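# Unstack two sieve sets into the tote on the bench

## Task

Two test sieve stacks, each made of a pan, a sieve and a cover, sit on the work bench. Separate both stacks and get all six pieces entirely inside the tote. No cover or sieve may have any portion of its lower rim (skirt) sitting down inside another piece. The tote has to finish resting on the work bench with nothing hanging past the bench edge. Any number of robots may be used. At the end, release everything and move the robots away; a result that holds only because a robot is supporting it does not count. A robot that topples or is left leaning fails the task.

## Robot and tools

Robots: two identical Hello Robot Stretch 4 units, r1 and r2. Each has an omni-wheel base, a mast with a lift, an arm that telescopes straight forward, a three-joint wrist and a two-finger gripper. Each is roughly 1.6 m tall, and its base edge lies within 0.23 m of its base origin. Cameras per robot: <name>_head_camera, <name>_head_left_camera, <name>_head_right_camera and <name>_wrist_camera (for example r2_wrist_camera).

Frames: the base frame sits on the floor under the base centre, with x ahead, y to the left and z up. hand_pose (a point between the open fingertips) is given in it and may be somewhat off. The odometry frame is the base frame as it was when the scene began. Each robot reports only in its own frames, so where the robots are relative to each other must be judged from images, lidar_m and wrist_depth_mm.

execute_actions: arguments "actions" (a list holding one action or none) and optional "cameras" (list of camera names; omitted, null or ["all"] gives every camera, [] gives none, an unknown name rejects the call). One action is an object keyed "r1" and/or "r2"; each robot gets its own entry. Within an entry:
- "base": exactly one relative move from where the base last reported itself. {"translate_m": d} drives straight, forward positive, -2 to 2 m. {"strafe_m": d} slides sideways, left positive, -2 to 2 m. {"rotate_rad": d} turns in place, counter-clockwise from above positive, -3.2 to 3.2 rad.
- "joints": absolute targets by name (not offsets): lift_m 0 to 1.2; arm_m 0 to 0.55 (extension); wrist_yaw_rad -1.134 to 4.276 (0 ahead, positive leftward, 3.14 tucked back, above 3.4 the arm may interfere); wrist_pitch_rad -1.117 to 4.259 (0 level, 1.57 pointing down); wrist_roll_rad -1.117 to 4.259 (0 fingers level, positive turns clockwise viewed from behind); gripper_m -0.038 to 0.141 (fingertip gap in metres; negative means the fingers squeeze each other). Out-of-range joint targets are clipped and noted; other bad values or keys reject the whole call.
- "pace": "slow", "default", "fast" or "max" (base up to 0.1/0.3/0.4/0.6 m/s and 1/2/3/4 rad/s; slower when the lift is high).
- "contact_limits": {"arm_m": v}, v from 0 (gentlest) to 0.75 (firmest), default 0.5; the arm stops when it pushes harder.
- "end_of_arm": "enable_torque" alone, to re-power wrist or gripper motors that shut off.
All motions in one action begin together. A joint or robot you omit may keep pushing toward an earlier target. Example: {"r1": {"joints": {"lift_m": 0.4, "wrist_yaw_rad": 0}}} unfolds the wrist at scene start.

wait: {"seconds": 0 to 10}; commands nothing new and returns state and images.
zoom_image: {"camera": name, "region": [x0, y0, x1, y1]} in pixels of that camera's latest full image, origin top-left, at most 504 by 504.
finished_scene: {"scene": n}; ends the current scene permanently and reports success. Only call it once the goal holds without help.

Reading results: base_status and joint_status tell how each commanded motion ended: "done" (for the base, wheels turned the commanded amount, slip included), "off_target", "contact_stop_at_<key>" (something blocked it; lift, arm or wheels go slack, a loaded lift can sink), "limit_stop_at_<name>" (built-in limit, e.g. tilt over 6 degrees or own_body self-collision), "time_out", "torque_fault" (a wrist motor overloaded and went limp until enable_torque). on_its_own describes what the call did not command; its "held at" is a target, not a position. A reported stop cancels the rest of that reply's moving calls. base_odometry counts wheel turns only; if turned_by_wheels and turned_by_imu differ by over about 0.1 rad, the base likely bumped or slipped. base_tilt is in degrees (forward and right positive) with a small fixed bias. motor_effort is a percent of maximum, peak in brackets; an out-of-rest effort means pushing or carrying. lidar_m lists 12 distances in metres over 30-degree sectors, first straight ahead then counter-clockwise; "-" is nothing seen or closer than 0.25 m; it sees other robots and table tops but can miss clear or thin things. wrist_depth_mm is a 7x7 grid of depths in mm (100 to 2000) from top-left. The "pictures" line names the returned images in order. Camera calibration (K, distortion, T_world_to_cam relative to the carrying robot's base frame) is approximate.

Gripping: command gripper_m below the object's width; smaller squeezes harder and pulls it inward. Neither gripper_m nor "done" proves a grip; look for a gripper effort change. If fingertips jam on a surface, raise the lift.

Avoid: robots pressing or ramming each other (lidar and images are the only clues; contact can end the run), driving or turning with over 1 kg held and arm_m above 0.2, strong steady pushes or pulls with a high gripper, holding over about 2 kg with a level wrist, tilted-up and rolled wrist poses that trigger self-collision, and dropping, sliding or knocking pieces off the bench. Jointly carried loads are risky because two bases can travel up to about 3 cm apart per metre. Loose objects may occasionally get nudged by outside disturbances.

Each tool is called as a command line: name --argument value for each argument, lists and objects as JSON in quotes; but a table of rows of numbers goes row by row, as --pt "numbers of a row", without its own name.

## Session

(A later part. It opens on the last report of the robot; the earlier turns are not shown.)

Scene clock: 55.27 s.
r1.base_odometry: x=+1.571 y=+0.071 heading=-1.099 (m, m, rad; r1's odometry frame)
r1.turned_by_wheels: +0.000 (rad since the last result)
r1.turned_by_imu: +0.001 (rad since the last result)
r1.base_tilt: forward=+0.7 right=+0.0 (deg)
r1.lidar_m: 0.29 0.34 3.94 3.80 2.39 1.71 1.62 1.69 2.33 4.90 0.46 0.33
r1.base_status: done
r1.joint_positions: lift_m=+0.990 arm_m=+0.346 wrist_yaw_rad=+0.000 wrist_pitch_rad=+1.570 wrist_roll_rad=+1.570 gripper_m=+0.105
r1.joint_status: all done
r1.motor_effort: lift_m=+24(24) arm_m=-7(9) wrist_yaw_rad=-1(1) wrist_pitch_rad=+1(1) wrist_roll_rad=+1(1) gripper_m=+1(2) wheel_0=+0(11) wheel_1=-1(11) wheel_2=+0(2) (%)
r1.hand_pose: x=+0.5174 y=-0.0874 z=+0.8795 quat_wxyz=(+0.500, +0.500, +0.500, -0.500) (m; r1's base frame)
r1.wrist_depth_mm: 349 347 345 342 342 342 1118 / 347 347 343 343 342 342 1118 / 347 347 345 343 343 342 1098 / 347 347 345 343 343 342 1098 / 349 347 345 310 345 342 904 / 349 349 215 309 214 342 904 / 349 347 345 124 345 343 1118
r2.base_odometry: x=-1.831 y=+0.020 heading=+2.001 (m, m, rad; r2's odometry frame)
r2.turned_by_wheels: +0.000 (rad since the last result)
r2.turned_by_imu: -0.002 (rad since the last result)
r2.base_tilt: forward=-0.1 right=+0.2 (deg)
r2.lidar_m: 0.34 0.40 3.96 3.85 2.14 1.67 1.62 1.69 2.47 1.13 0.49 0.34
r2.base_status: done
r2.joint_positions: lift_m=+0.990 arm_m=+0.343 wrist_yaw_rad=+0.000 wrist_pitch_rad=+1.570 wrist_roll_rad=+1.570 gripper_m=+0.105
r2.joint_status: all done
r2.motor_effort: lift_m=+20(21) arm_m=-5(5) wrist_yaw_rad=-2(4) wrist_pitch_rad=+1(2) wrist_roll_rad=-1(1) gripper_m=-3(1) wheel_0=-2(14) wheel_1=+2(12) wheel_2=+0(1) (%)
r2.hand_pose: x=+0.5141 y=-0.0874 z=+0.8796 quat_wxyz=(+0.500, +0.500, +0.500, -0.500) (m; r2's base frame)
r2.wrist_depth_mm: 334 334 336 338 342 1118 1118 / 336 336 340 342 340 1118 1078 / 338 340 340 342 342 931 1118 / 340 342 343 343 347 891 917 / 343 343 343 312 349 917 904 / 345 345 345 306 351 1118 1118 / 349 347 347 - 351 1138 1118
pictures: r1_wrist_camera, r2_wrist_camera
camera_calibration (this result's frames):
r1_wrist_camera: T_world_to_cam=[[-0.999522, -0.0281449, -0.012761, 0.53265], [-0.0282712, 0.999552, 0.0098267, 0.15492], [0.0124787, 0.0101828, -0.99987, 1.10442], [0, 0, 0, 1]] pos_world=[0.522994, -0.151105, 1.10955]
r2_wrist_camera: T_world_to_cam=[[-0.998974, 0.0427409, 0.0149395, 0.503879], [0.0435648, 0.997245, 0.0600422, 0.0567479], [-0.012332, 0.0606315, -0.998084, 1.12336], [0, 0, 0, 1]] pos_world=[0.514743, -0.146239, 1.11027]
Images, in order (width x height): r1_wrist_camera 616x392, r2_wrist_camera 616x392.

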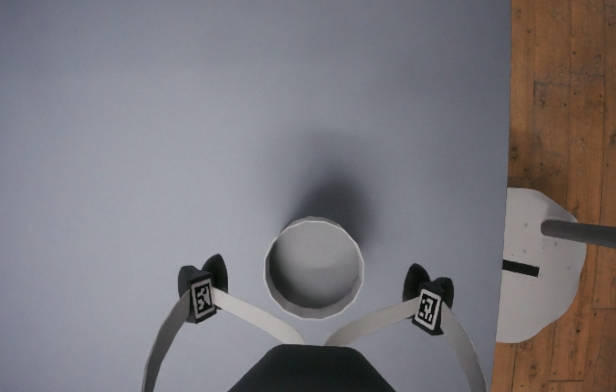

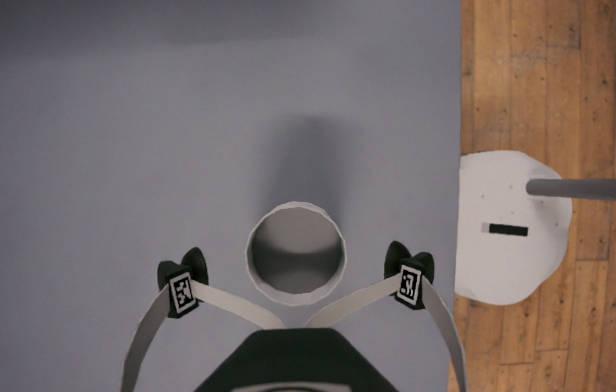

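execute_actions --actions '[{"r1":{"joints":{"lift_m":0.921}},"r2":{"base":{"strafe_m":0.004},"joints":{"lift_m":0.919}}}]' --cameras '[]'

execute_actions --actions '[{"r1":{"joints":{"gripper_m":0.05}},"r2":{"joints":{"gripper_m":0.05}}}]' --cameras '[]'

execute_actions --actions '[{"r1":{"joints":{"lift_m":1.01}},"r2":{"joints":{"lift_m":1.01}}}]' --cameras '["r1_wrist_camera","r2_wrist_camera","r1_head_right_camera"]'

zoom_image --camera "r1_head_right_camera" --region '[180, 270, 380, 410]'

Scene clock: 58.70 s.
r1.base_odometry: x=+1.571 y=+0.071 heading=-1.099 (m, m, rad; r1's odometry frame)
r1.turned_by_wheels: +0.000 (rad since the last result)
r1.turned_by_imu: +0.001 (rad since the last result)
r1.base_tilt: forward=+0.6 right=+0.0 (deg)
r1.lidar_m: 0.28 0.33 3.96 3.77 2.39 1.71 1.63 1.71 2.29 4.92 0.49 0.33
r1.base_status: not commanded
r1.joint_positions: lift_m=+0.921 arm_m=+0.346 wrist_yaw_rad=+0.000 wrist_pitch_rad=+1.570 wrist_roll_rad=+1.570 gripper_m=+0.105
r1.joint_status: all done
r1.motor_effort: lift_m=+17(24) arm_m=-7(7) wrist_yaw_rad=+0(1) wrist_pitch_rad=-1(1) wrist_roll_rad=+1(0) gripper_m=+0(0) wheel_0=-1(0) wheel_1=-1(1) wheel_2=+0(0) (%)
r1.hand_pose: x=+0.5174 y=-0.0874 z=+0.8110 quat_wxyz=(+0.500, +0.500, +0.500, -0.500) (m; r1's base frame)
r1.wrist_depth_mm: 279 277 276 274 274 272 1025 / 277 277 276 276 273 273 1042 / 278 277 276 274 273 272 1042 / 279 277 276 276 273 273 820 / 278 277 276 241 273 273 831 / 279 277 216 241 213 273 820 / 279 277 277 124 274 273 1042
r2.base_odometry: x=-1.834 y=+0.018 heading=+2.001 (m, m, rad; r2's odometry frame)
r2.turned_by_wheels: +0.000 (rad since the last result)
r2.turned_by_imu: -0.001 (rad since the last result)
r2.base_tilt: forward=+0.0 right=+0.3 (deg)
r2.lidar_m: 0.34 0.40 3.90 3.83 2.14 1.67 1.63 1.70 2.49 1.12 0.49 0.37
r2.base_status: done
r2.joint_positions: lift_m=+0.919 arm_m=+0.343 wrist_yaw_rad=+0.000 wrist_pitch_rad=+1.570 wrist_roll_rad=+1.570 gripper_m=+0.105
r2.joint_status: all done
r2.motor_effort: lift_m=+16(19) arm_m=-5(5) wrist_yaw_rad=-3(2) wrist_pitch_rad=+0(0) wrist_roll_rad=+0(1) gripper_m=+0(2) wheel_0=+1(9) wheel_1=-2(9) wheel_2=+0(0) (%)
r2.hand_pose: x=+0.5141 y=-0.0874 z=+0.8089 quat_wxyz=(+0.500, +0.500, +0.500, -0.500) (m; r2's base frame)
r2.wrist_depth_mm: 266 266 267 268 270 270 1042 / 267 268 268 268 270 272 1042 / 267 268 268 272 272 272 1042 / 271 268 272 273 272 274 842 / 273 272 240 241 274 277 831 / 274 273 240 242 277 279 1098 / 276 276 279 - 279 279 1060
pictures: none
No camera images: the call's "cameras" was empty. Leave "cameras" out to get every camera's image.

Scene clock: 60.10 s.
r1.base_odometry: x=+1.571 y=+0.071 heading=-1.099 (m, m, rad; r1's odometry frame)
r1.turned_by_wheels: +0.000 (rad since the last result)
r1.turned_by_imu: +0.000 (rad since the last result)
r1.base_tilt: forward=+0.6 right=-0.2 (deg)
r1.lidar_m: 0.32 0.33 3.96 3.79 2.41 1.69 1.63 1.69 2.30 4.91 0.45 0.33
r1.base_status: not commanded
r1.joint_positions: lift_m=+0.921 arm_m=+0.346 wrist_yaw_rad=+0.000 wrist_pitch_rad=+1.570 wrist_roll_rad=+1.570 gripper_m=+0.050
r1.joint_status: all done
r1.motor_effort: lift_m=+17(18) arm_m=-7(7) wrist_yaw_rad=+0(1) wrist_pitch_rad=-1(0) wrist_roll_rad=+2(1) gripper_m=-11(11) wheel_0=-1(0) wheel_1=-1(0) wheel_2=+0(0) (%)
r1.hand_pose: x=+0.5174 y=-0.0874 z=+0.8110 quat_wxyz=(+0.500, +0.500, +0.500, -0.500) (m; r1's base frame)
r1.wrist_depth_mm: 277 276 274 273 272 272 1042 / 277 277 274 274 273 272 1025 / 277 277 276 273 273 272 1042 / 278 277 276 274 272 272 820 / 279 278 276 232 273 273 809 / 279 277 193 232 204 272 831 / 278 278 277 123 273 272 1060
r2.base_odometry: x=-1.834 y=+0.018 heading=+2.001 (m, m, rad; r2's odometry frame)
r2.turned_by_wheels: +0.000 (rad since the last result)
r2.turned_by_imu: +0.000 (rad since the last result)
r2.base_tilt: forward=+0.0 right=+0.3 (deg)
r2.lidar_m: 0.34 0.40 3.94 3.83 2.13 1.67 1.60 1.72 2.52 1.13 0.46 0.37
r2.base_status: not commanded
r2.joint_positions: lift_m=+0.919 arm_m=+0.343 wrist_yaw_rad=+0.000 wrist_pitch_rad=+1.570 wrist_roll_rad=+1.570 gripper_m=+0.050
r2.joint_status: all done
r2.motor_effort: lift_m=+16(16) arm_m=-5(5) wrist_yaw_rad=-2(3) wrist_pitch_rad=+1(0) wrist_roll_rad=-1(0) gripper_m=-13(15) wheel_0=+1(1) wheel_1=-2(2) wheel_2=+0(0) (%)
r2.hand_pose: x=+0.5141 y=-0.0874 z=+0.8089 quat_wxyz=(+0.501, +0.500, +0.500, -0.499) (m; r2's base frame)
r2.wrist_depth_mm: 264 266 265 267 268 270 1060 / 265 267 268 270 270 271 1060 / 267 268 268 271 271 273 1042 / 270 271 272 273 274 276 831 / 272 272 231 232 276 277 820 / 272 274 210 233 210 278 1060 / 273 276 278 - 281 281 1060
pictures: none
No camera images: the call's "cameras" was empty. Leave "cameras" out to get every camera's image.

Scene clock: 61.50 s.
r1.base_odometry: x=+1.571 y=+0.071 heading=-1.099 (m, m, rad; r1's odometry frame)
r1.turned_by_wheels: +0.000 (rad since the last result)
r1.turned_by_imu: +0.000 (rad since the last result)
r1.base_tilt: forward=+0.7 right=+0.0 (deg)
r1.lidar_m: 0.31 0.35 3.96 3.76 2.41 1.69 1.64 1.70 2.27 4.91 0.48 0.33
r1.base_status: not commanded
r1.joint_positions: lift_m=+1.010 arm_m=+0.346 wrist_yaw_rad=+0.000 wrist_pitch_rad=+1.570 wrist_roll_rad=+1.570 gripper_m=+0.050
r1.joint_status: all done
r1.motor_effort: lift_m=+25(26) arm_m=-7(7) wrist_yaw_rad=+0(0) wrist_pitch_rad=+0(0) wrist_roll_rad=+3(1) gripper_m=-12(11) wheel_0=-1(1) wheel_1=+0(1) wheel_2=+0(0) (%)
r1.hand_pose: x=+0.5174 y=-0.0874 z=+0.8994 quat_wxyz=(+0.500, +0.500, +0.500, -0.500) (m; r1's base frame)
r1.wrist_depth_mm: 368 364 366 364 362 362 1118 / 366 366 366 362 362 362 1118 / 368 366 364 362 364 362 1118 / 368 368 366 364 364 359 1118 / 368 368 366 233 359 362 917 / 368 368 193 232 196 362 1118 / 368 368 368 124 362 362 1118
r2.base_odometry: x=-1.834 y=+0.018 heading=+2.001 (m, m, rad; r2's odometry frame)
r2.turned_by_wheels: +0.000 (rad since the last result)
r2.turned_by_imu: +0.000 (rad since the last result)
r2.base_tilt: forward=-0.1 right=+0.4 (deg)
r2.lidar_m: 0.34 0.38 3.91 3.83 2.12 1.68 1.62 1.72 2.51 1.11 0.47 0.35
r2.base_status: not commanded
r2.joint_positions: lift_m=+1.010 arm_m=+0.343 wrist_yaw_rad=+0.000 wrist_pitch_rad=+1.570 wrist_roll_rad=+1.570 gripper_m=+0.050
r2.joint_status: all done
r2.motor_effort: lift_m=+21(22) arm_m=-5(5) wrist_yaw_rad=-3(2) wrist_pitch_rad=+1(1) wrist_roll_rad=+0(0) gripper_m=-14(13) wheel_0=+1(1) wheel_1=-2(2) wheel_2=+0(0) (%)
r2.hand_pose: x=+0.5141 y=-0.0874 z=+0.8995 quat_wxyz=(+0.501, +0.500, +0.500, -0.499) (m; r2's base frame)
r2.wrist_depth_mm: 355 357 359 357 357 1118 1118 / 355 357 357 362 355 1138 1118 / 355 359 362 362 364 1138 1182 / 362 362 362 362 366 917 931 / 359 362 230 233 366 917 1160 / 366 366 209 231 211 1138 1160 / 368 366 368 - 368 1182 1182
pictures: r1_head_right_camera, r1_wrist_camera, r2_wrist_camera
camera_calibration (this result's frames):
r1_wrist_camera: T_world_to_cam=[[-0.99952, -0.0281632, -0.0128856, 0.533045], [-0.0282907, 0.999551, 0.00982315, 0.154738], [0.0126032, 0.010183, -0.999869, 1.12426], [0, 0, 0, 1]] pos_world=[0.522998, -0.151105, 1.12946]
r2_wrist_camera: T_world_to_cam=[[-0.99898, 0.0426329, 0.0148804, 0.503646], [0.0434534, 0.997249, 0.0600448, 0.0556083], [-0.0122796, 0.0606302, -0.998085, 1.14318], [0, 0, 0, 1]] pos_world=[0.514753, -0.146239, 1.13016]
Images, in order (width x height): r1_head_right_camera 420x672, r1_wrist_camera 616x392, r2_wrist_camera 616x392.

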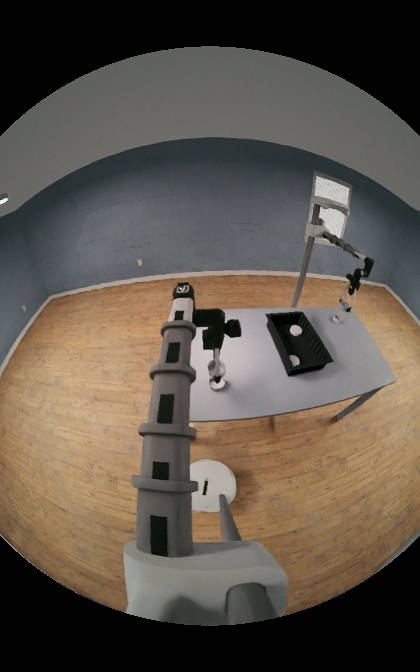

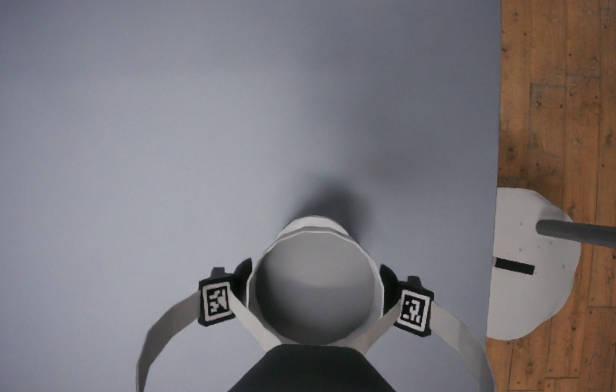

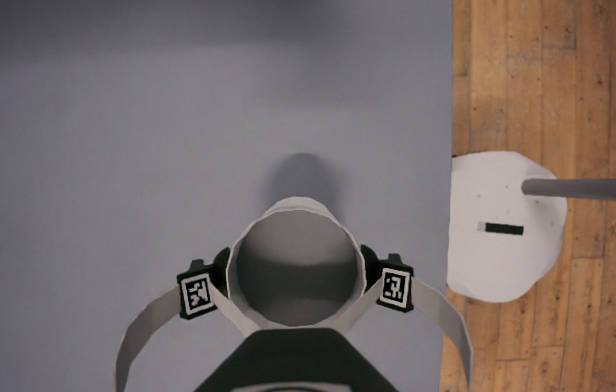

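Region (180, 270, 380, 410) of r1_head_right_camera's 420x672 image, scaled by 2.520, with more detail than that image has; it fills the top 353 rows of this view, and the rest is white.

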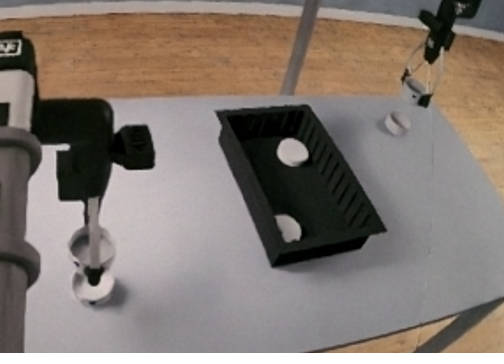

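execute_actions --actions '[{"r1":{"base":{"strafe_m":-0.53},"joints":{"arm_m":0.443,"lift_m":1.03},"pace":"fast"},"r2":{"base":{"strafe_m":-0.56},"joints":{"arm_m":0.414,"lift_m":1.03},"pace":"fast"}}]' --cameras '["r1_wrist_camera","r2_wrist_camera"]'

Scene clock: 65.07 s.
r1.base_odometry: x=+1.099 y=-0.170 heading=-1.099 (m, m, rad; r1's odometry frame)
r1.turned_by_wheels: +0.000 (rad since the last result)
r1.turned_by_imu: +0.001 (rad since the last result)
r1.base_tilt: forward=+0.7 right=-0.1 (deg)
r1.lidar_m: 0.32 0.32 0.48 4.32 2.34 1.73 1.63 1.68 2.30 4.37 0.45 0.31
r1.base_status: done
r1.joint_positions: lift_m=+1.030 arm_m=+0.442 wrist_yaw_rad=+0.000 wrist_pitch_rad=+1.570 wrist_roll_rad=+1.570 gripper_m=+0.050
r1.joint_status: all done
r1.motor_effort: lift_m=+24(26) arm_m=+7(6) wrist_yaw_rad=-1(1) wrist_pitch_rad=+2(0) wrist_roll_rad=+1(1) gripper_m=-11(10) wheel_0=+0(15) wheel_1=-2(11) wheel_2=+0(1) (%)
r1.hand_pose: x=+0.6129 y=-0.0874 z=+0.9195 quat_wxyz=(+0.501, +0.500, +0.500, -0.499) (m; r1's base frame)
r1.wrist_depth_mm: 392 389 384 382 382 379 377 / 389 387 382 384 382 382 379 / 392 384 387 382 382 379 377 / 364 362 382 379 379 379 379 / 377 382 382 232 330 379 382 / 387 387 193 232 196 382 931 / 387 389 384 123 315 379 1138
r2.base_odometry: x=-1.325 y=+0.252 heading=+2.001 (m, m, rad; r2's odometry frame)
r2.turned_by_wheels: +0.000 (rad since the last result)
r2.turned_by_imu: +0.001 (rad since the last result)
r2.base_tilt: forward=+0.0 right=+0.3 (deg)
r2.lidar_m: 0.30 0.34 0.50 4.39 2.17 1.70 1.66 1.75 2.56 4.34 0.43 0.31
r2.base_status: done
r2.joint_positions: lift_m=+1.030 arm_m=+0.413 wrist_yaw_rad=+0.000 wrist_pitch_rad=+1.570 wrist_roll_rad=+1.570 gripper_m=+0.050
r2.joint_status: all done
r2.motor_effort: lift_m=+20(23) arm_m=+5(5) wrist_yaw_rad=-3(3) wrist_pitch_rad=+0(1) wrist_roll_rad=-1(0) gripper_m=-17(12) wheel_0=+4(14) wheel_1=+1(12) wheel_2=+0(1) (%)
r2.hand_pose: x=+0.5842 y=-0.0874 z=+0.9196 quat_wxyz=(+0.501, +0.500, +0.500, -0.499) (m; r2's base frame)
r2.wrist_depth_mm: 373 375 375 377 377 382 1138 / 377 379 377 377 379 377 1138 / 377 377 379 382 382 384 1160 / 357 379 382 379 379 389 931 / 362 382 232 231 296 389 946 / 382 382 210 232 210 389 1205 / 382 387 387 - 355 397 1205
pictures: r1_wrist_camera, r2_wrist_camera
camera_calibration (this result's frames):
r1_wrist_camera: T_world_to_cam=[[-0.999509, -0.0285408, -0.0129567, 0.628803], [-0.0286691, 0.999541, 0.00982113, 0.157476], [0.0126705, 0.0101878, -0.999868, 1.14308], [0, 0, 0, 1]] pos_world=[0.618525, -0.151103, 1.14953]
r2_wrist_camera: T_world_to_cam=[[-0.998986, 0.0424197, 0.015083, 0.573246], [0.0432528, 0.997259, 0.060036, 0.0514799], [-0.0124949, 0.0606275, -0.998082, 1.1642], [0, 0, 0, 1]] pos_world=[0.584984, -0.146238, 1.15023]
Images, in order (width x height): r1_wrist_camera 616x392, r2_wrist_camera 616x392.

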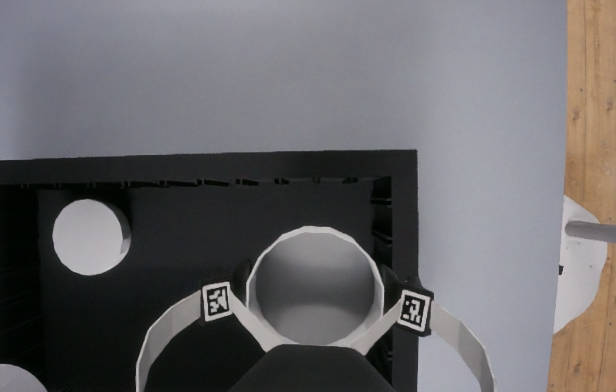

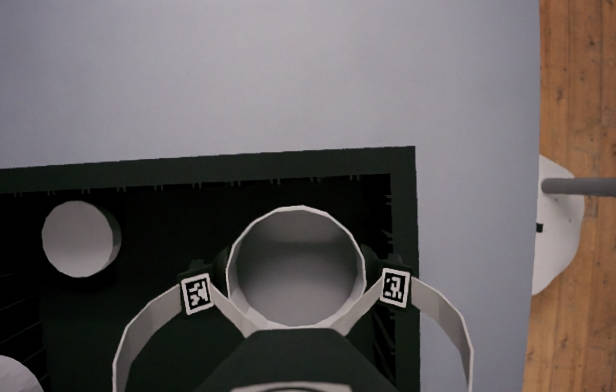

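execute_actions --actions '[{"r1":{"base":{"strafe_m":-0.015},"joints":{"lift_m":0.903,"arm_m":0.453}},"r2":{"joints":{"lift_m":0.902}}}]' --cameras '[]'

execute_actions --actions '[{"r1":{"joints":{"gripper_m":0.088}},"r2":{"joints":{"gripper_m":0.088}}}]' --cameras '["r1_wrist_camera","r2_wrist_camera"]'

execute_actions --actions '[{"r1":{"joints":{"lift_m":1.0},"pace":"fast"},"r2":{"joints":{"lift_m":1.0},"pace":"fast"}}]' --cameras '[]'

execute_actions --actions '[{"r1":{"base":{"strafe_m":0.545},"joints":{"arm_m":0.345,"gripper_m":0.105},"pace":"fast"},"r2":{"base":{"strafe_m":0.56},"joints":{"arm_m":0.342,"gripper_m":0.105},"pace":"fast"}}]' --cameras '["r1_wrist_camera","r2_wrist_camera","r1_head_camera"]'

Scene clock: 69.13 s.
r1.base_odometry: x=+1.086 y=-0.177 heading=-1.099 (m, m, rad; r1's odometry frame)
r1.turned_by_wheels: +0.000 (rad since the last result)
r1.turned_by_imu: +0.001 (rad since the last result)
r1.base_tilt: forward=+0.8 right=+0.0 (deg)
r1.lidar_m: 0.32 0.33 0.46 4.32 2.32 1.72 1.64 1.67 2.29 4.36 0.48 0.34
r1.base_status: done
r1.joint_positions: lift_m=+0.903 arm_m=+0.452 wrist_yaw_rad=+0.000 wrist_pitch_rad=+1.570 wrist_roll_rad=+1.570 gripper_m=+0.050
r1.joint_status: all done
r1.motor_effort: lift_m=+18(24) arm_m=+7(9) wrist_yaw_rad=-1(1) wrist_pitch_rad=-1(0) wrist_roll_rad=+2(1) gripper_m=-11(9) wheel_0=+2(12) wheel_1=-4(9) wheel_2=+0(1) (%)
r1.hand_pose: x=+0.6229 y=-0.0874 z=+0.7930 quat_wxyz=(+0.501, +0.500, +0.500, -0.499) (m; r1's base frame)
r1.wrist_depth_mm: 258 258 256 255 255 254 252 / 258 257 257 256 254 254 253 / 258 258 256 255 255 253 253 / 169 168 167 167 167 166 253 / 256 256 255 232 253 166 253 / 257 256 193 233 196 166 254 / 256 255 256 123 252 166 254
r2.base_odometry: x=-1.325 y=+0.252 heading=+2.001 (m, m, rad; r2's odometry frame)
r2.turned_by_wheels: +0.000 (rad since the last result)
r2.turned_by_imu: -0.001 (rad since the last result)
r2.base_tilt: forward=+0.0 right=+0.2 (deg)
r2.lidar_m: 0.31 0.35 0.52 4.40 2.19 1.72 1.67 1.77 2.58 4.34 0.44 0.32
r2.base_status: not commanded
r2.joint_positions: lift_m=+0.902 arm_m=+0.413 wrist_yaw_rad=+0.000 wrist_pitch_rad=+1.570 wrist_roll_rad=+1.570 gripper_m=+0.050
r2.joint_status: all done
r2.motor_effort: lift_m=+16(20) arm_m=+5(5) wrist_yaw_rad=-3(3) wrist_pitch_rad=+0(0) wrist_roll_rad=+0(1) gripper_m=-16(13) wheel_0=+4(4) wheel_1=+1(1) wheel_2=+0(0) (%)
r2.hand_pose: x=+0.5842 y=-0.0874 z=+0.7919 quat_wxyz=(+0.501, +0.500, +0.500, -0.499) (m; r2's base frame)
r2.wrist_depth_mm: 248 249 249 251 252 252 253 / 250 251 251 251 253 254 253 / 250 165 165 166 166 167 256 / 192 251 252 253 246 168 258 / 252 252 231 232 224 169 259 / 253 255 209 234 198 169 260 / 255 255 256 - 259 172 263
pictures: none
No camera images: the call's "cameras" was empty. Leave "cameras" out to get every camera's image.

Scene clock: 70.33 s.
r1.base_odometry: x=+1.086 y=-0.177 heading=-1.099 (m, m, rad; r1's odometry frame)
r1.turned_by_wheels: +0.000 (rad since the last result)
r1.turned_by_imu: +0.000 (rad since the last result)
r1.base_tilt: forward=+0.7 right=-0.2 (deg)
r1.lidar_m: 0.33 0.36 0.45 4.30 2.37 1.73 1.63 1.69 2.31 4.39 0.47 0.34
r1.base_status: not commanded
r1.joint_positions: lift_m=+0.903 arm_m=+0.452 wrist_yaw_rad=+0.000 wrist_pitch_rad=+1.567 wrist_roll_rad=+1.570 gripper_m=+0.088
r1.joint_status: all done
r1.motor_effort: lift_m=+18(18) arm_m=+7(7) wrist_yaw_rad=-1(2) wrist_pitch_rad=+7(7) wrist_roll_rad=+1(1) gripper_m=+1(8) wheel_0=+2(2) wheel_1=-4(4) wheel_2=+0(0) (%)
r1.hand_pose: x=+0.6237 y=-0.0874 z=+0.7930 quat_wxyz=(+0.501, +0.500, +0.500, -0.499) (m; r1's base frame)
r1.wrist_depth_mm: 260 258 257 256 255 254 253 / 259 259 257 256 255 254 253 / 259 258 257 257 255 254 253 / 170 170 169 167 167 166 253 / 257 257 256 236 253 167 254 / 258 258 201 236 204 166 254 / 258 257 256 124 253 166 253
r2.base_odometry: x=-1.325 y=+0.252 heading=+2.001 (m, m, rad; r2's odometry frame)
r2.turned_by_wheels: +0.000 (rad since the last result)
r2.turned_by_imu: +0.000 (rad since the last result)
r2.base_tilt: forward=-0.1 right=+0.2 (deg)
r2.lidar_m: 0.31 0.33 0.51 4.40 2.18 1.71 1.64 1.76 2.57 4.34 0.43 0.32
r2.base_status: not commanded
r2.joint_positions: lift_m=+0.902 arm_m=+0.413 wrist_yaw_rad=+0.000 wrist_pitch_rad=+1.569 wrist_roll_rad=+1.570 gripper_m=+0.088
r2.joint_status: all done
r2.motor_effort: lift_m=+16(16) arm_m=+5(5) wrist_yaw_rad=-4(4) wrist_pitch_rad=+3(4) wrist_roll_rad=+0(1) gripper_m=-2(12) wheel_0=+4(4) wheel_1=+1(2) wheel_2=+0(0) (%)
r2.hand_pose: x=+0.5846 y=-0.0874 z=+0.7919 quat_wxyz=(+0.501, +0.500, +0.500, -0.499) (m; r2's base frame)
r2.wrist_depth_mm: 249 249 252 251 252 252 254 / 251 250 252 253 252 254 254 / 251 165 165 166 167 167 256 / 192 252 251 251 248 168 258 / 252 253 236 236 224 169 259 / 254 255 230 237 205 171 262 / 257 256 257 - 257 171 263
pictures: r1_wrist_camera, r2_wrist_camera
camera_calibration (this result's frames):
r1_wrist_camera: T_world_to_cam=[[-0.999467, -0.0287978, -0.0153474, 0.639801], [-0.0289495, 0.999533, 0.00975305, 0.159255], [0.0150593, 0.0101922, -0.999835, 1.01497], [0, 0, 0, 1]] pos_world=[0.628786, -0.151101, 1.02307]
r2_wrist_camera: T_world_to_cam=[[-0.999009, 0.0423115, 0.0138272, 0.57655], [0.0430693, 0.997263, 0.0600905, 0.0591911], [-0.0112468, 0.0606265, -0.998097, 1.03609], [0, 0, 0, 1]] pos_world=[0.585082, -0.146238, 1.02259]
Images, in order (width x height): r1_wrist_camera 616x392, r2_wrist_camera 616x392.

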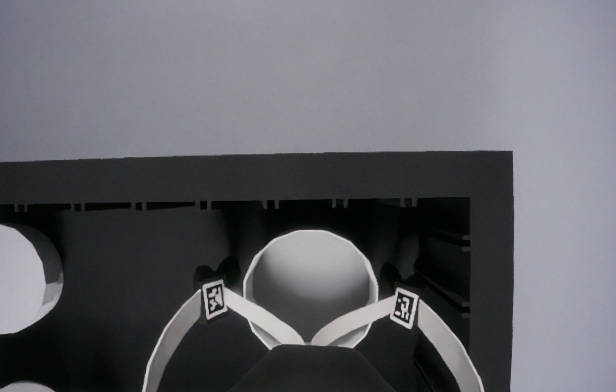

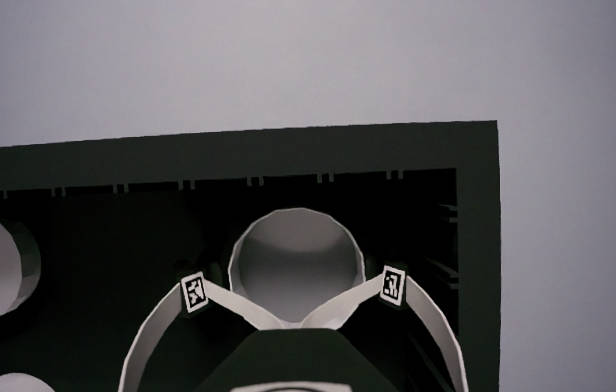

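Scene clock: 71.50 s.
r1.base_odometry: x=+1.086 y=-0.177 heading=-1.099 (m, m, rad; r1's odometry frame)
r1.turned_by_wheels: +0.000 (rad since the last result)
r1.turned_by_imu: +0.000 (rad since the last result)
r1.base_tilt: forward=+0.7 right=-0.1 (deg)
r1.lidar_m: 0.31 0.34 0.49 4.32 2.34 1.71 1.59 1.69 2.34 4.37 0.44 0.34
r1.base_status: not commanded
r1.joint_positions: lift_m=+1.000 arm_m=+0.452 wrist_yaw_rad=+0.000 wrist_pitch_rad=+1.570 wrist_roll_rad=+1.570 gripper_m=+0.088
r1.joint_status: all done
r1.motor_effort: lift_m=+24(26) arm_m=+7(7) wrist_yaw_rad=-1(1) wrist_pitch_rad=+1(8) wrist_roll_rad=+0(2) gripper_m=+0(1) wheel_0=+3(2) wheel_1=-4(4) wheel_2=+0(0) (%)
r1.hand_pose: x=+0.6231 y=-0.0874 z=+0.8895 quat_wxyz=(+0.501, +0.500, +0.500, -0.499) (m; r1's base frame)
r1.wrist_depth_mm: 355 353 355 351 351 349 349 / 359 355 355 351 351 351 349 / 357 357 355 353 351 351 349 / 334 267 266 266 263 351 347 / 332 355 353 334 320 349 351 / 355 355 200 334 198 351 351 / 338 343 353 123 276 351 349
r2.base_odometry: x=-1.325 y=+0.252 heading=+2.001 (m, m, rad; r2's odometry frame)
r2.turned_by_wheels: +0.000 (rad since the last result)
r2.turned_by_imu: +0.000 (rad since the last result)
r2.base_tilt: forward=-0.1 right=+0.2 (deg)
r2.lidar_m: 0.29 0.35 0.49 4.40 2.18 1.71 1.66 1.76 2.54 4.34 0.43 0.30
r2.base_status: not commanded
r2.joint_positions: lift_m=+1.000 arm_m=+0.413 wrist_yaw_rad=+0.000 wrist_pitch_rad=+1.570 wrist_roll_rad=+1.570 gripper_m=+0.088
r2.joint_status: all done
r2.motor_effort: lift_m=+20(21) arm_m=+5(5) wrist_yaw_rad=-3(4) wrist_pitch_rad=+1(4) wrist_roll_rad=+0(1) gripper_m=+0(0) wheel_0=+4(4) wheel_1=+1(1) wheel_2=+0(0) (%)
r2.hand_pose: x=+0.5844 y=-0.0874 z=+0.8895 quat_wxyz=(+0.501, +0.500, +0.500, -0.499) (m; r2's base frame)
r2.wrist_depth_mm: 343 347 345 347 347 349 349 / 347 347 347 349 347 353 1118 / 347 351 349 351 351 357 1118 / 329 347 349 347 291 355 854 / 327 351 353 336 272 359 931 / 351 353 355 353 271 362 1160 / 338 342 355 - 303 362 1182
pictures: none
No camera images: the call's "cameras" was empty. Leave "cameras" out to get every camera's image.

Scene clock: 74.37 s.
r1.base_odometry: x=+1.571 y=+0.071 heading=-1.100 (m, m, rad; r1's odometry frame)
r1.turned_by_wheels: +0.000 (rad since the last result)
r1.turned_by_imu: +0.001 (rad since the last result)
r1.base_tilt: forward=+0.7 right=-0.1 (deg)
r1.lidar_m: 0.29 0.33 3.98 3.78 2.36 1.70 1.64 1.64 2.29 4.93 0.45 0.33
r1.base_status: done
r1.joint_positions: lift_m=+1.000 arm_m=+0.346 wrist_yaw_rad=+0.000 wrist_pitch_rad=+1.570 wrist_roll_rad=+1.570 gripper_m=+0.105
r1.joint_status: all done
r1.motor_effort: lift_m=+24(24) arm_m=-7(8) wrist_yaw_rad=+0(2) wrist_pitch_rad=+1(1) wrist_roll_rad=+2(1) gripper_m=+2(2) wheel_0=-1(11) wheel_1=+0(11) wheel_2=+0(1) (%)
r1.hand_pose: x=+0.5174 y=-0.0874 z=+0.8895 quat_wxyz=(+0.500, +0.500, +0.500, -0.500) (m; r1's base frame)
r1.wrist_depth_mm: 357 355 355 353 351 349 1098 / 359 357 355 353 353 349 1118 / 357 357 355 353 353 349 1098 / 357 359 355 353 351 351 1118 / 357 357 355 351 353 351 891 / 359 357 215 355 214 351 904 / 359 357 355 124 353 353 1138
r2.base_odometry: x=-1.834 y=+0.018 heading=+2.001 (m, m, rad; r2's odometry frame)
r2.turned_by_wheels: +0.000 (rad since the last result)
r2.turned_by_imu: -0.002 (rad since the last result)
r2.base_tilt: forward=+0.0 right=+0.2 (deg)
r2.lidar_m: 0.35 0.36 3.92 3.85 2.16 1.67 1.61 1.74 2.49 1.11 0.48 0.35
r2.base_status: done
r2.joint_positions: lift_m=+1.000 arm_m=+0.343 wrist_yaw_rad=+0.000 wrist_pitch_rad=+1.570 wrist_roll_rad=+1.570 gripper_m=+0.105
r2.joint_status: all done
r2.motor_effort: lift_m=+20(20) arm_m=-5(7) wrist_yaw_rad=-2(3) wrist_pitch_rad=+1(1) wrist_roll_rad=-1(0) gripper_m=-2(3) wheel_0=-3(12) wheel_1=+0(13) wheel_2=+0(0) (%)
r2.hand_pose: x=+0.5141 y=-0.0874 z=+0.8896 quat_wxyz=(+0.500, +0.500, +0.500, -0.500) (m; r2's base frame)
r2.wrist_depth_mm: 345 343 345 349 347 1138 1118 / 347 347 349 351 351 1138 1118 / 347 349 349 351 353 1160 1118 / 351 351 353 353 355 904 931 / 353 353 353 353 359 917 931 / 353 353 355 357 357 1160 1160 / 359 357 357 - 362 1160 1160
pictures: r1_head_camera, r1_wrist_camera, r2_wrist_camera
camera_calibration (this result's frames):
r1_wrist_camera: T_world_to_cam=[[-0.999523, -0.0281239, -0.0127373, 0.53276], [-0.0282499, 0.999553, 0.00982738, 0.15481], [0.0124552, 0.0101825, -0.999871, 1.11441], [0, 0, 0, 1]] pos_world=[0.523, -0.151105, 1.11953]
r2_wrist_camera: T_world_to_cam=[[-0.998974, 0.0427447, 0.0149365, 0.50374], [0.0435684, 0.997245, 0.0600424, 0.0561454], [-0.0123288, 0.0606316, -0.998084, 1.13333], [0, 0, 0, 1]] pos_world=[0.51475, -0.146239, 1.12027]
Images, in order (width x height): r1_head_camera 420x560, r1_wrist_camera 616x392, r2_wrist_camera 616x392.

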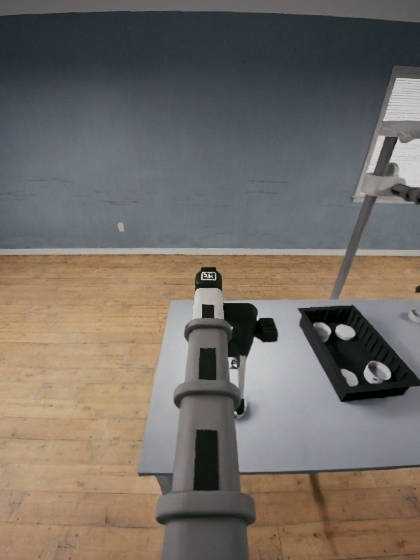

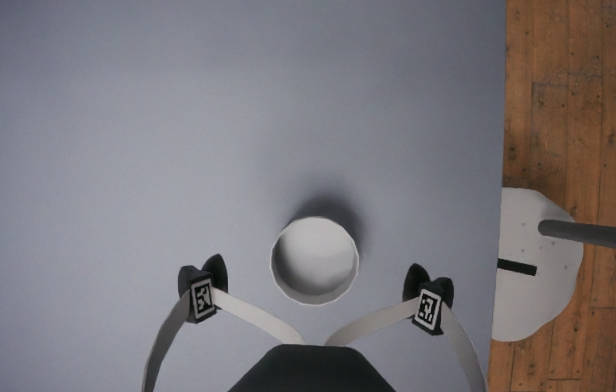

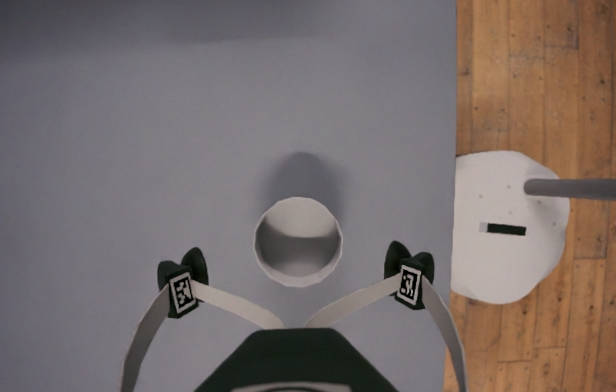

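execute_actions --actions '[{"r1":{"joints":{"lift_m":0.895}},"r2":{"joints":{"lift_m":0.893}}}]' --cameras '[]'

execute_actions --actions '[{"r1":{"joints":{"gripper_m":0.05}},"r2":{"joints":{"gripper_m":0.05}}}]' --cameras '[]'

execute_actions --actions '[{"r1":{"base":{"strafe_m":-0.42},"joints":{"arm_m":0.45,"lift_m":1.04}},"r2":{"base":{"strafe_m":-0.445},"joints":{"arm_m":0.42,"lift_m":1.04}}}]' --cameras '["r1_wrist_camera","r2_wrist_camera"]'

Scene clock: 77.80 s.
r1.base_odometry: x=+1.571 y=+0.071 heading=-1.100 (m, m, rad; r1's odometry frame)
r1.turned_by_wheels: +0.000 (rad since the last result)
r1.turned_by_imu: +0.001 (rad since the last result)
r1.base_tilt: forward=+0.8 right=+0.0 (deg)
r1.lidar_m: 0.30 0.34 3.97 3.79 2.39 1.68 1.63 1.71 2.29 4.93 0.50 0.32
r1.base_status: not commanded
r1.joint_positions: lift_m=+0.895 arm_m=+0.346 wrist_yaw_rad=+0.000 wrist_pitch_rad=+1.570 wrist_roll_rad=+1.570 gripper_m=+0.105
r1.joint_status: all done
r1.motor_effort: lift_m=+18(21) arm_m=-7(7) wrist_yaw_rad=+0(0) wrist_pitch_rad=+0(2) wrist_roll_rad=+1(1) gripper_m=-1(1) wheel_0=-1(1) wheel_1=+0(0) wheel_2=+0(0) (%)
r1.hand_pose: x=+0.5174 y=-0.0874 z=+0.7850 quat_wxyz=(+0.500, +0.500, +0.500, -0.500) (m; r1's base frame)
r1.wrist_depth_mm: 251 251 250 248 247 246 245 / 252 251 250 248 248 246 246 / 252 250 249 249 247 247 246 / 252 251 249 249 247 247 246 / 251 252 249 247 247 248 247 / 252 251 214 248 214 247 247 / 252 252 250 124 248 247 247
r2.base_odometry: x=-1.834 y=+0.018 heading=+2.001 (m, m, rad; r2's odometry frame)
r2.turned_by_wheels: +0.000 (rad since the last result)
r2.turned_by_imu: -0.001 (rad since the last result)
r2.base_tilt: forward=-0.1 right=+0.2 (deg)
r2.lidar_m: 0.34 0.39 3.94 3.83 2.11 1.66 1.61 1.75 2.49 1.15 0.47 0.37
r2.base_status: not commanded
r2.joint_positions: lift_m=+0.893 arm_m=+0.343 wrist_yaw_rad=+0.000 wrist_pitch_rad=+1.570 wrist_roll_rad=+1.570 gripper_m=+0.105
r2.joint_status: all done
r2.motor_effort: lift_m=+16(18) arm_m=-5(5) wrist_yaw_rad=-3(2) wrist_pitch_rad=+0(0) wrist_roll_rad=-1(0) gripper_m=+1(3) wheel_0=-3(3) wheel_1=+0(1) wheel_2=+0(0) (%)
r2.hand_pose: x=+0.5141 y=-0.0874 z=+0.7829 quat_wxyz=(+0.500, +0.500, +0.500, -0.500) (m; r2's base frame)
r2.wrist_depth_mm: 240 241 241 243 243 244 991 / 241 241 244 243 245 246 1025 / 244 243 244 245 247 248 1008 / 245 245 245 246 248 248 809 / 246 246 246 247 249 250 820 / 246 248 246 247 251 251 1025 / 248 250 249 - 253 254 1060
pictures: none
No camera images: the call's "cameras" was empty. Leave "cameras" out to get every camera's image.

Scene clock: 79.20 s.
r1.base_odometry: x=+1.571 y=+0.071 heading=-1.100 (m, m, rad; r1's odometry frame)
r1.turned_by_wheels: +0.000 (rad since the last result)
r1.turned_by_imu: +0.000 (rad since the last result)
r1.base_tilt: forward=+0.7 right=-0.1 (deg)
r1.lidar_m: 0.31 0.32 3.95 3.79 2.43 1.67 1.62 1.68 2.29 4.88 0.50 0.30
r1.base_status: not commanded
r1.joint_positions: lift_m=+0.895 arm_m=+0.346 wrist_yaw_rad=+0.000 wrist_pitch_rad=+1.570 wrist_roll_rad=+1.570 gripper_m=+0.050
r1.joint_status: all done
r1.motor_effort: lift_m=+17(18) arm_m=-7(7) wrist_yaw_rad=+1(0) wrist_pitch_rad=+0(1) wrist_roll_rad=+1(1) gripper_m=-12(9) wheel_0=-1(1) wheel_1=+0(0) wheel_2=+0(0) (%)
r1.hand_pose: x=+0.5174 y=-0.0874 z=+0.7850 quat_wxyz=(+0.500, +0.500, +0.500, -0.500) (m; r1's base frame)
r1.wrist_depth_mm: 251 250 250 248 247 246 246 / 251 250 248 248 248 246 245 / 251 250 250 248 247 246 246 / 252 250 249 249 247 247 246 / 252 251 249 244 247 247 246 / 252 250 193 244 206 246 247 / 252 252 250 123 248 246 247
r2.base_odometry: x=-1.834 y=+0.018 heading=+2.001 (m, m, rad; r2's odometry frame)
r2.turned_by_wheels: +0.000 (rad since the last result)
r2.turned_by_imu: +0.000 (rad since the last result)
r2.base_tilt: forward=+0.0 right=+0.3 (deg)
r2.lidar_m: 0.32 0.38 3.93 3.84 2.12 1.63 1.62 1.72 2.48 1.15 0.45 0.36
r2.base_status: not commanded
r2.joint_positions: lift_m=+0.893 arm_m=+0.343 wrist_yaw_rad=+0.000 wrist_pitch_rad=+1.570 wrist_roll_rad=+1.570 gripper_m=+0.050
r2.joint_status: all done
r2.motor_effort: lift_m=+16(16) arm_m=-5(5) wrist_yaw_rad=-2(1) wrist_pitch_rad=+0(10) wrist_roll_rad=-1(1) gripper_m=-16(18) wheel_0=-4(3) wheel_1=+0(0) wheel_2=+0(0) (%)
r2.hand_pose: x=+0.5139 y=-0.0874 z=+0.7829 quat_wxyz=(+0.500, +0.500, +0.500, -0.500) (m; r2's base frame)
r2.wrist_depth_mm: 239 240 242 244 243 243 1025 / 241 242 242 243 243 245 1008 / 243 243 245 244 247 247 1025 / 244 245 246 247 248 249 788 / 247 246 247 243 248 251 820 / 248 248 216 241 211 252 1042 / 250 249 249 - 253 253 1025
pictures: none
No camera images: the call's "cameras" was empty. Leave "cameras" out to get every camera's image.

Scene clock: 82.00 s.
r1.base_odometry: x=+1.197 y=-0.120 heading=-1.099 (m, m, rad; r1's odometry frame)
r1.turned_by_wheels: +0.000 (rad since the last result)
r1.turned_by_imu: +0.001 (rad since the last result)
r1.base_tilt: forward=+0.8 right=-0.1 (deg)
r1.lidar_m: 0.31 0.35 0.44 4.20 2.32 1.74 1.64 1.69 2.30 4.49 0.50 0.33
r1.base_status: done
r1.joint_positions: lift_m=+1.040 arm_m=+0.449 wrist_yaw_rad=+0.000 wrist_pitch_rad=+1.570 wrist_roll_rad=+1.570 gripper_m=+0.050
r1.joint_status: all done
r1.motor_effort: lift_m=+25(26) arm_m=+7(7) wrist_yaw_rad=-1(0) wrist_pitch_rad=-1(0) wrist_roll_rad=+1(1) gripper_m=-9(13) wheel_0=+3(13) wheel_1=-3(11) wheel_2=+0(4) (%)
r1.hand_pose: x=+0.6199 y=-0.0874 z=+0.9294 quat_wxyz=(+0.501, +0.500, +0.500, -0.499) (m; r1's base frame)
r1.wrist_depth_mm: 397 351 304 304 304 389 387 / 214 373 392 366 340 392 389 / 244 373 392 373 392 389 387 / 394 394 394 392 392 389 389 / 377 377 394 243 304 394 389 / 347 353 193 244 206 392 946 / 399 397 397 123 392 392 1160
r2.base_odometry: x=-1.430 y=+0.204 heading=+2.001 (m, m, rad; r2's odometry frame)
r2.turned_by_wheels: +0.000 (rad since the last result)
r2.turned_by_imu: +0.001 (rad since the last result)
r2.base_tilt: forward=-0.1 right=+0.3 (deg)
r2.lidar_m: 0.31 0.34 0.52 4.28 2.19 1.69 1.64 1.75 2.54 4.44 0.44 0.34
r2.base_status: done
r2.joint_positions: lift_m=+1.040 arm_m=+0.419 wrist_yaw_rad=+0.000 wrist_pitch_rad=+1.570 wrist_roll_rad=+1.570 gripper_m=+0.050
r2.joint_status: all done
r2.motor_effort: lift_m=+21(23) arm_m=+5(6) wrist_yaw_rad=-3(1) wrist_pitch_rad=+0(1) wrist_roll_rad=+0(0) gripper_m=-13(16) wheel_0=+3(12) wheel_1=-3(11) wheel_2=+0(0) (%)
r2.hand_pose: x=+0.5902 y=-0.0874 z=+0.9295 quat_wxyz=(+0.500, +0.500, +0.500, -0.500) (m; r2's base frame)
r2.wrist_depth_mm: 296 298 297 298 301 389 1160 / 303 373 384 368 366 394 1138 / 366 387 384 368 389 394 1182 / 389 389 389 392 389 399 931 / 368 392 387 242 307 397 976 / 347 338 215 241 211 402 1182 / 394 402 394 - 404 404 1182
pictures: r1_wrist_camera, r2_wrist_camera
camera_calibration (this result's frames):
r1_wrist_camera: T_world_to_cam=[[-0.999514, -0.0283937, -0.0128624, 0.635818], [-0.028521, 0.999545, 0.00982382, 0.157484], [0.0125776, 0.0101859, -0.999869, 1.15299], [0, 0, 0, 1]] pos_world=[0.625499, -0.151103, 1.15947]
r2_wrist_camera: T_world_to_cam=[[-0.998982, 0.0424707, 0.0151959, 0.578933], [0.0433105, 0.997256, 0.0600311, 0.0505933], [-0.0126046, 0.0606281, -0.998081, 1.17431], [0, 0, 0, 1]] pos_world=[0.590955, -0.146238, 1.16022]
Images, in order (width x height): r1_wrist_camera 616x392, r2_wrist_camera 616x392.

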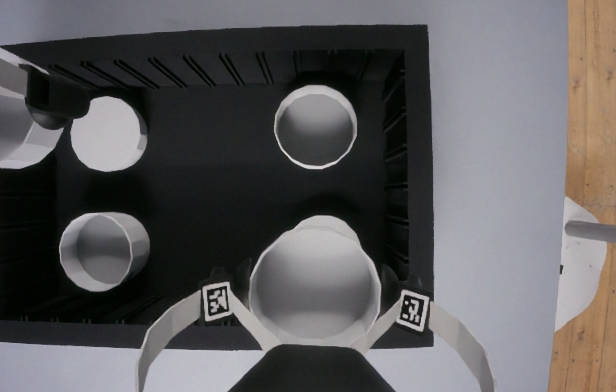

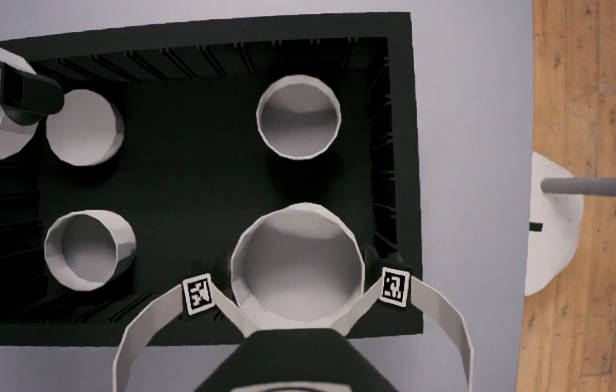

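execute_actions --actions '[{"r1":{"base":{"strafe_m":0.005},"joints":{"lift_m":0.918,"arm_m":0.442}},"r2":{"base":{"strafe_m":0.01},"joints":{"lift_m":0.917,"arm_m":0.412}}}]' --cameras '[]'

execute_actions --actions '[{"r1":{"joints":{"gripper_m":0.088}},"r2":{"joints":{"gripper_m":0.088}}}]' --cameras '[]'

execute_actions --actions '[{"r1":{"joints":{"lift_m":1.03},"pace":"fast"},"r2":{"joints":{"lift_m":1.03},"pace":"fast"}}]' --cameras '["r1_wrist_camera"]'

execute_actions --actions '[{"r1":{"base":{"translate_m":-0.2},"joints":{"arm_m":0.05},"pace":"fast"},"r2":{"base":{"translate_m":-0.2},"joints":{"arm_m":0.05},"pace":"fast"}}]' --cameras '["r1_head_camera"]'

Scene clock: 85.17 s.
r1.base_odometry: x=+1.202 y=-0.118 heading=-1.099 (m, m, rad; r1's odometry frame)
r1.turned_by_wheels: +0.000 (rad since the last result)
r1.turned_by_imu: +0.001 (rad since the last result)
r1.base_tilt: forward=+0.7 right=-0.2 (deg)
r1.lidar_m: 0.31 0.34 0.46 4.21 2.35 1.71 1.61 1.67 2.27 4.50 0.46 0.34
r1.base_status: done
r1.joint_positions: lift_m=+0.918 arm_m=+0.443 wrist_yaw_rad=+0.000 wrist_pitch_rad=+1.570 wrist_roll_rad=+1.570 gripper_m=+0.050
r1.joint_status: all done
r1.motor_effort: lift_m=+18(22) arm_m=-7(8) wrist_yaw_rad=-1(1) wrist_pitch_rad=-1(1) wrist_roll_rad=+2(2) gripper_m=-12(10) wheel_0=+2(10) wheel_1=-1(8) wheel_2=+0(1) (%)
r1.hand_pose: x=+0.6144 y=-0.0874 z=+0.8080 quat_wxyz=(+0.501, +0.500, +0.500, -0.499) (m; r1's base frame)
r1.wrist_depth_mm: 262 267 268 250 256 190 268 / 223 271 268 250 250 181 268 / 271 271 271 251 267 181 268 / 272 271 271 270 267 182 268 / 254 271 270 243 251 183 268 / 272 272 193 244 206 181 268 / 224 220 232 123 218 181 268
r2.base_odometry: x=-1.439 y=+0.200 heading=+2.001 (m, m, rad; r2's odometry frame)
r2.turned_by_wheels: +0.000 (rad since the last result)
r2.turned_by_imu: -0.001 (rad since the last result)
r2.base_tilt: forward=+0.0 right=+0.3 (deg)
r2.lidar_m: 0.32 0.36 0.51 4.27 2.15 1.70 1.64 1.74 2.55 4.46 0.43 0.32
r2.base_status: done
r2.joint_positions: lift_m=+0.917 arm_m=+0.413 wrist_yaw_rad=+0.000 wrist_pitch_rad=+1.570 wrist_roll_rad=+1.570 gripper_m=+0.050
r2.joint_status: all done
r2.motor_effort: lift_m=+16(20) arm_m=-5(4) wrist_yaw_rad=-3(3) wrist_pitch_rad=+0(0) wrist_roll_rad=+0(0) gripper_m=-13(15) wheel_0=-6(10) wheel_1=+2(10) wheel_2=+0(1) (%)
r2.hand_pose: x=+0.5840 y=-0.0874 z=+0.8069 quat_wxyz=(+0.500, +0.500, +0.500, -0.500) (m; r2's base frame)
r2.wrist_depth_mm: 262 262 262 245 249 267 267 / 262 263 263 246 259 268 270 / 264 266 265 266 265 271 272 / 265 266 268 268 268 272 272 / 267 266 267 241 223 185 273 / 268 271 216 242 198 186 276 / 221 210 213 - 204 276 279
pictures: none
No camera images: the call's "cameras" was empty. Leave "cameras" out to get every camera's image.

Scene clock: 86.37 s.
r1.base_odometry: x=+1.202 y=-0.118 heading=-1.099 (m, m, rad; r1's odometry frame)
r1.turned_by_wheels: +0.000 (rad since the last result)
r1.turned_by_imu: +0.000 (rad since the last result)
r1.base_tilt: forward=+0.7 right=-0.1 (deg)
r1.lidar_m: 0.31 0.33 0.44 4.17 2.34 1.72 1.61 1.68 2.28 4.49 0.47 0.35
r1.base_status: not commanded
r1.joint_positions: lift_m=+0.918 arm_m=+0.443 wrist_yaw_rad=+0.000 wrist_pitch_rad=+1.568 wrist_roll_rad=+1.570 gripper_m=+0.088
r1.joint_status: all done
r1.motor_effort: lift_m=+18(18) arm_m=-7(7) wrist_yaw_rad=-1(1) wrist_pitch_rad=+5(5) wrist_roll_rad=+1(0) gripper_m=+0(14) wheel_0=+2(2) wheel_1=-1(1) wheel_2=+0(0) (%)
r1.hand_pose: x=+0.6149 y=-0.0874 z=+0.8080 quat_wxyz=(+0.501, +0.500, +0.500, -0.499) (m; r1's base frame)
r1.wrist_depth_mm: 255 268 270 249 258 191 267 / 220 272 270 250 250 181 267 / 268 271 271 251 268 183 268 / 273 272 271 270 268 185 267 / 256 271 271 245 254 185 268 / 273 273 201 246 198 185 268 / 225 220 231 123 220 181 268
r2.base_odometry: x=-1.439 y=+0.200 heading=+2.001 (m, m, rad; r2's odometry frame)
r2.turned_by_wheels: +0.000 (rad since the last result)
r2.turned_by_imu: +0.000 (rad since the last result)
r2.base_tilt: forward=-0.1 right=+0.2 (deg)
r2.lidar_m: 0.31 0.37 0.51 4.27 2.18 1.68 1.65 1.74 2.52 4.46 0.44 0.32
r2.base_status: not commanded
r2.joint_positions: lift_m=+0.917 arm_m=+0.413 wrist_yaw_rad=+0.000 wrist_pitch_rad=+1.569 wrist_roll_rad=+1.570 gripper_m=+0.088
r2.joint_status: all done
r2.motor_effort: lift_m=+16(16) arm_m=-5(5) wrist_yaw_rad=-4(4) wrist_pitch_rad=+5(4) wrist_roll_rad=+0(1) gripper_m=+0(15) wheel_0=-6(5) wheel_1=+2(2) wheel_2=+0(0) (%)
r2.hand_pose: x=+0.5845 y=-0.0874 z=+0.8069 quat_wxyz=(+0.501, +0.500, +0.500, -0.499) (m; r2's base frame)
r2.wrist_depth_mm: 262 262 262 245 249 266 266 / 260 264 263 248 263 268 267 / 264 264 265 267 267 268 270 / 266 268 268 267 266 183 272 / 264 270 246 247 226 184 272 / 271 270 235 247 205 185 276 / 220 206 215 - 207 186 278
pictures: none
No camera images: the call's "cameras" was empty. Leave "cameras" out to get every camera's image.

Scene clock: 87.60 s.
r1.base_odometry: x=+1.202 y=-0.118 heading=-1.099 (m, m, rad; r1's odometry frame)
r1.turned_by_wheels: +0.000 (rad since the last result)
r1.turned_by_imu: +0.000 (rad since the last result)
r1.base_tilt: forward=+0.8 right=-0.2 (deg)
r1.lidar_m: 0.31 0.32 0.48 4.18 2.33 1.72 1.62 1.66 2.31 4.51 0.45 0.33
r1.base_status: not commanded
r1.joint_positions: lift_m=+1.030 arm_m=+0.443 wrist_yaw_rad=+0.000 wrist_pitch_rad=+1.570 wrist_roll_rad=+1.570 gripper_m=+0.088
r1.joint_status: all done
r1.motor_effort: lift_m=+24(27) arm_m=-7(7) wrist_yaw_rad=-1(1) wrist_pitch_rad=+1(4) wrist_roll_rad=+1(1) gripper_m=-1(1) wheel_0=+2(2) wheel_1=-1(1) wheel_2=+0(0) (%)
r1.hand_pose: x=+0.6145 y=-0.0874 z=+0.9195 quat_wxyz=(+0.501, +0.500, +0.500, -0.499) (m; r1's base frame)
r1.wrist_depth_mm: 298 296 296 294 293 377 379 / 218 359 382 362 347 379 377 / 359 375 382 364 379 379 382 / 387 384 384 382 379 379 379 / 368 368 379 357 379 382 379 / 330 336 201 334 198 382 931 / 392 387 389 123 382 382 1160
r2.base_odometry: x=-1.439 y=+0.200 heading=+2.001 (m, m, rad; r2's odometry frame)
r2.turned_by_wheels: +0.000 (rad since the last result)
r2.turned_by_imu: +0.000 (rad since the last result)
r2.base_tilt: forward=+0.0 right=+0.2 (deg)
r2.lidar_m: 0.33 0.35 0.52 4.28 2.13 1.69 1.66 1.75 2.53 4.44 0.42 0.33
r2.base_status: not commanded
r2.joint_positions: lift_m=+1.030 arm_m=+0.413 wrist_yaw_rad=+0.000 wrist_pitch_rad=+1.570 wrist_roll_rad=+1.570 gripper_m=+0.088
r2.joint_status: all done
r2.motor_effort: lift_m=+20(22) arm_m=-5(5) wrist_yaw_rad=-3(4) wrist_pitch_rad=+2(5) wrist_roll_rad=+0(0) gripper_m=+1(3) wheel_0=-6(6) wheel_1=+2(1) wheel_2=+0(0) (%)
r2.hand_pose: x=+0.5842 y=-0.0874 z=+0.9195 quat_wxyz=(+0.501, +0.500, +0.500, -0.499) (m; r2's base frame)
r2.wrist_depth_mm: 287 289 300 310 317 379 1118 / 325 373 375 359 351 379 1138 / 349 377 379 377 370 384 1160 / 377 377 379 379 379 384 976 / 362 382 382 359 382 392 976 / 317 310 298 304 300 392 1182 / 387 387 387 - 394 394 1160
pictures: r1_wrist_camera
camera_calibration (this result's frames):
r1_wrist_camera: T_world_to_cam=[[-0.999506, -0.0285147, -0.0132373, 0.630681], [-0.0286457, 0.999541, 0.00981316, 0.157515], [0.0129515, 0.0101875, -0.999864, 1.14288], [0, 0, 0, 1]] pos_world=[0.620079, -0.151103, 1.14953]
Images, in order (width x height): r1_wrist_camera 616x392.

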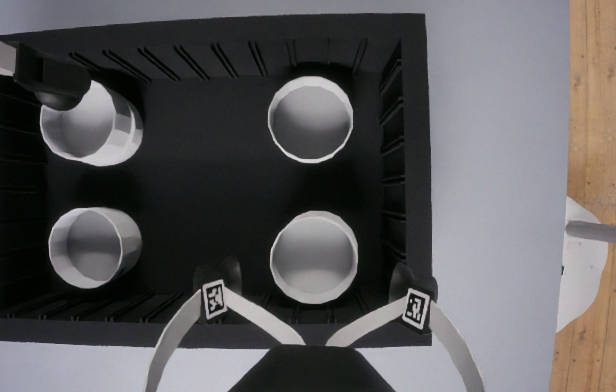

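Scene clock: 89.53 s.
r1.base_odometry: x=+1.111 y=+0.060 heading=-1.100 (m, m, rad; r1's odometry frame)
r1.turned_by_wheels: +0.000 (rad since the last result)
r1.turned_by_imu: +0.000 (rad since the last result)
r1.base_tilt: forward=+0.6 right=-0.2 (deg)
r1.lidar_m: 0.53 0.56 0.75 4.21 2.07 1.52 1.41 1.50 2.01 4.50 0.78 0.53
r1.base_status: done
r1.joint_positions: lift_m=+1.030 arm_m=+0.051 wrist_yaw_rad=+0.000 wrist_pitch_rad=+1.570 wrist_roll_rad=+1.570 gripper_m=+0.088
r1.joint_status: all done
r1.motor_effort: lift_m=+24(24) arm_m=-7(8) wrist_yaw_rad=+1(2) wrist_pitch_rad=-2(2) wrist_roll_rad=+0(2) gripper_m=+0(1) wheel_0=-3(11) wheel_1=-4(6) wheel_2=+3(13) (%)
r1.hand_pose: x=+0.2222 y=-0.0874 z=+0.9195 quat_wxyz=(+0.500, +0.500, +0.500, -0.500) (m; r1's base frame)
r1.wrist_depth_mm: 402 1182 1160 1160 1160 1138 1160 / 410 1182 1160 1138 1182 1138 1160 / 469 1182 1160 1138 1160 1138 1160 / 1160 1182 1160 1160 946 1160 1138 / 1205 1182 1160 1160 946 946 466 / 1182 1160 200 1160 198 1138 1138 / 1205 1182 1182 123 1182 1160 1138
r2.base_odometry: x=-1.356 y=+0.018 heading=+2.000 (m, m, rad; r2's odometry frame)
r2.turned_by_wheels: +0.000 (rad since the last result)
r2.turned_by_imu: -0.001 (rad since the last result)
r2.base_tilt: forward=-0.1 right=+0.1 (deg)
r2.lidar_m: 0.50 0.56 0.80 4.29 1.91 1.47 1.44 1.55 2.27 4.43 0.71 0.53
r2.base_status: done
r2.joint_positions: lift_m=+1.030 arm_m=+0.051 wrist_yaw_rad=+0.000 wrist_pitch_rad=+1.570 wrist_roll_rad=+1.570 gripper_m=+0.088
r2.joint_status: all done
r2.motor_effort: lift_m=+20(20) arm_m=-5(7) wrist_yaw_rad=-2(2) wrist_pitch_rad=-1(2) wrist_roll_rad=-1(1) gripper_m=+0(1) wheel_0=-4(9) wheel_1=-2(8) wheel_2=+0(13) (%)
r2.hand_pose: x=+0.2219 y=-0.0874 z=+0.9195 quat_wxyz=(+0.500, +0.500, +0.500, -0.500) (m; r2's base frame)
r2.wrist_depth_mm: 1118 1138 1160 1138 1138 1160 1138 / 1098 1160 1160 1182 1160 1160 1160 / 1138 1138 1118 1138 1138 1160 1182 / 1118 1138 1182 1160 931 960 430 / 1160 1160 1160 1160 931 1182 1138 / 1182 1160 1160 1182 976 1160 1182 / 1138 1160 1160 - 1205 1182 1182
pictures: r1_head_camera
Images, in order (width x height): r1_head_camera 420x560.

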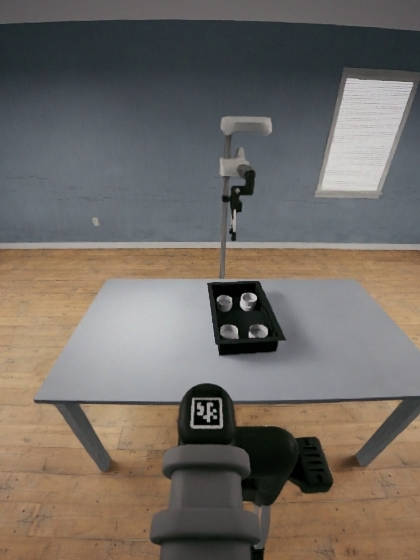

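finished_scene --scene 1

The scene is finished: the task was done.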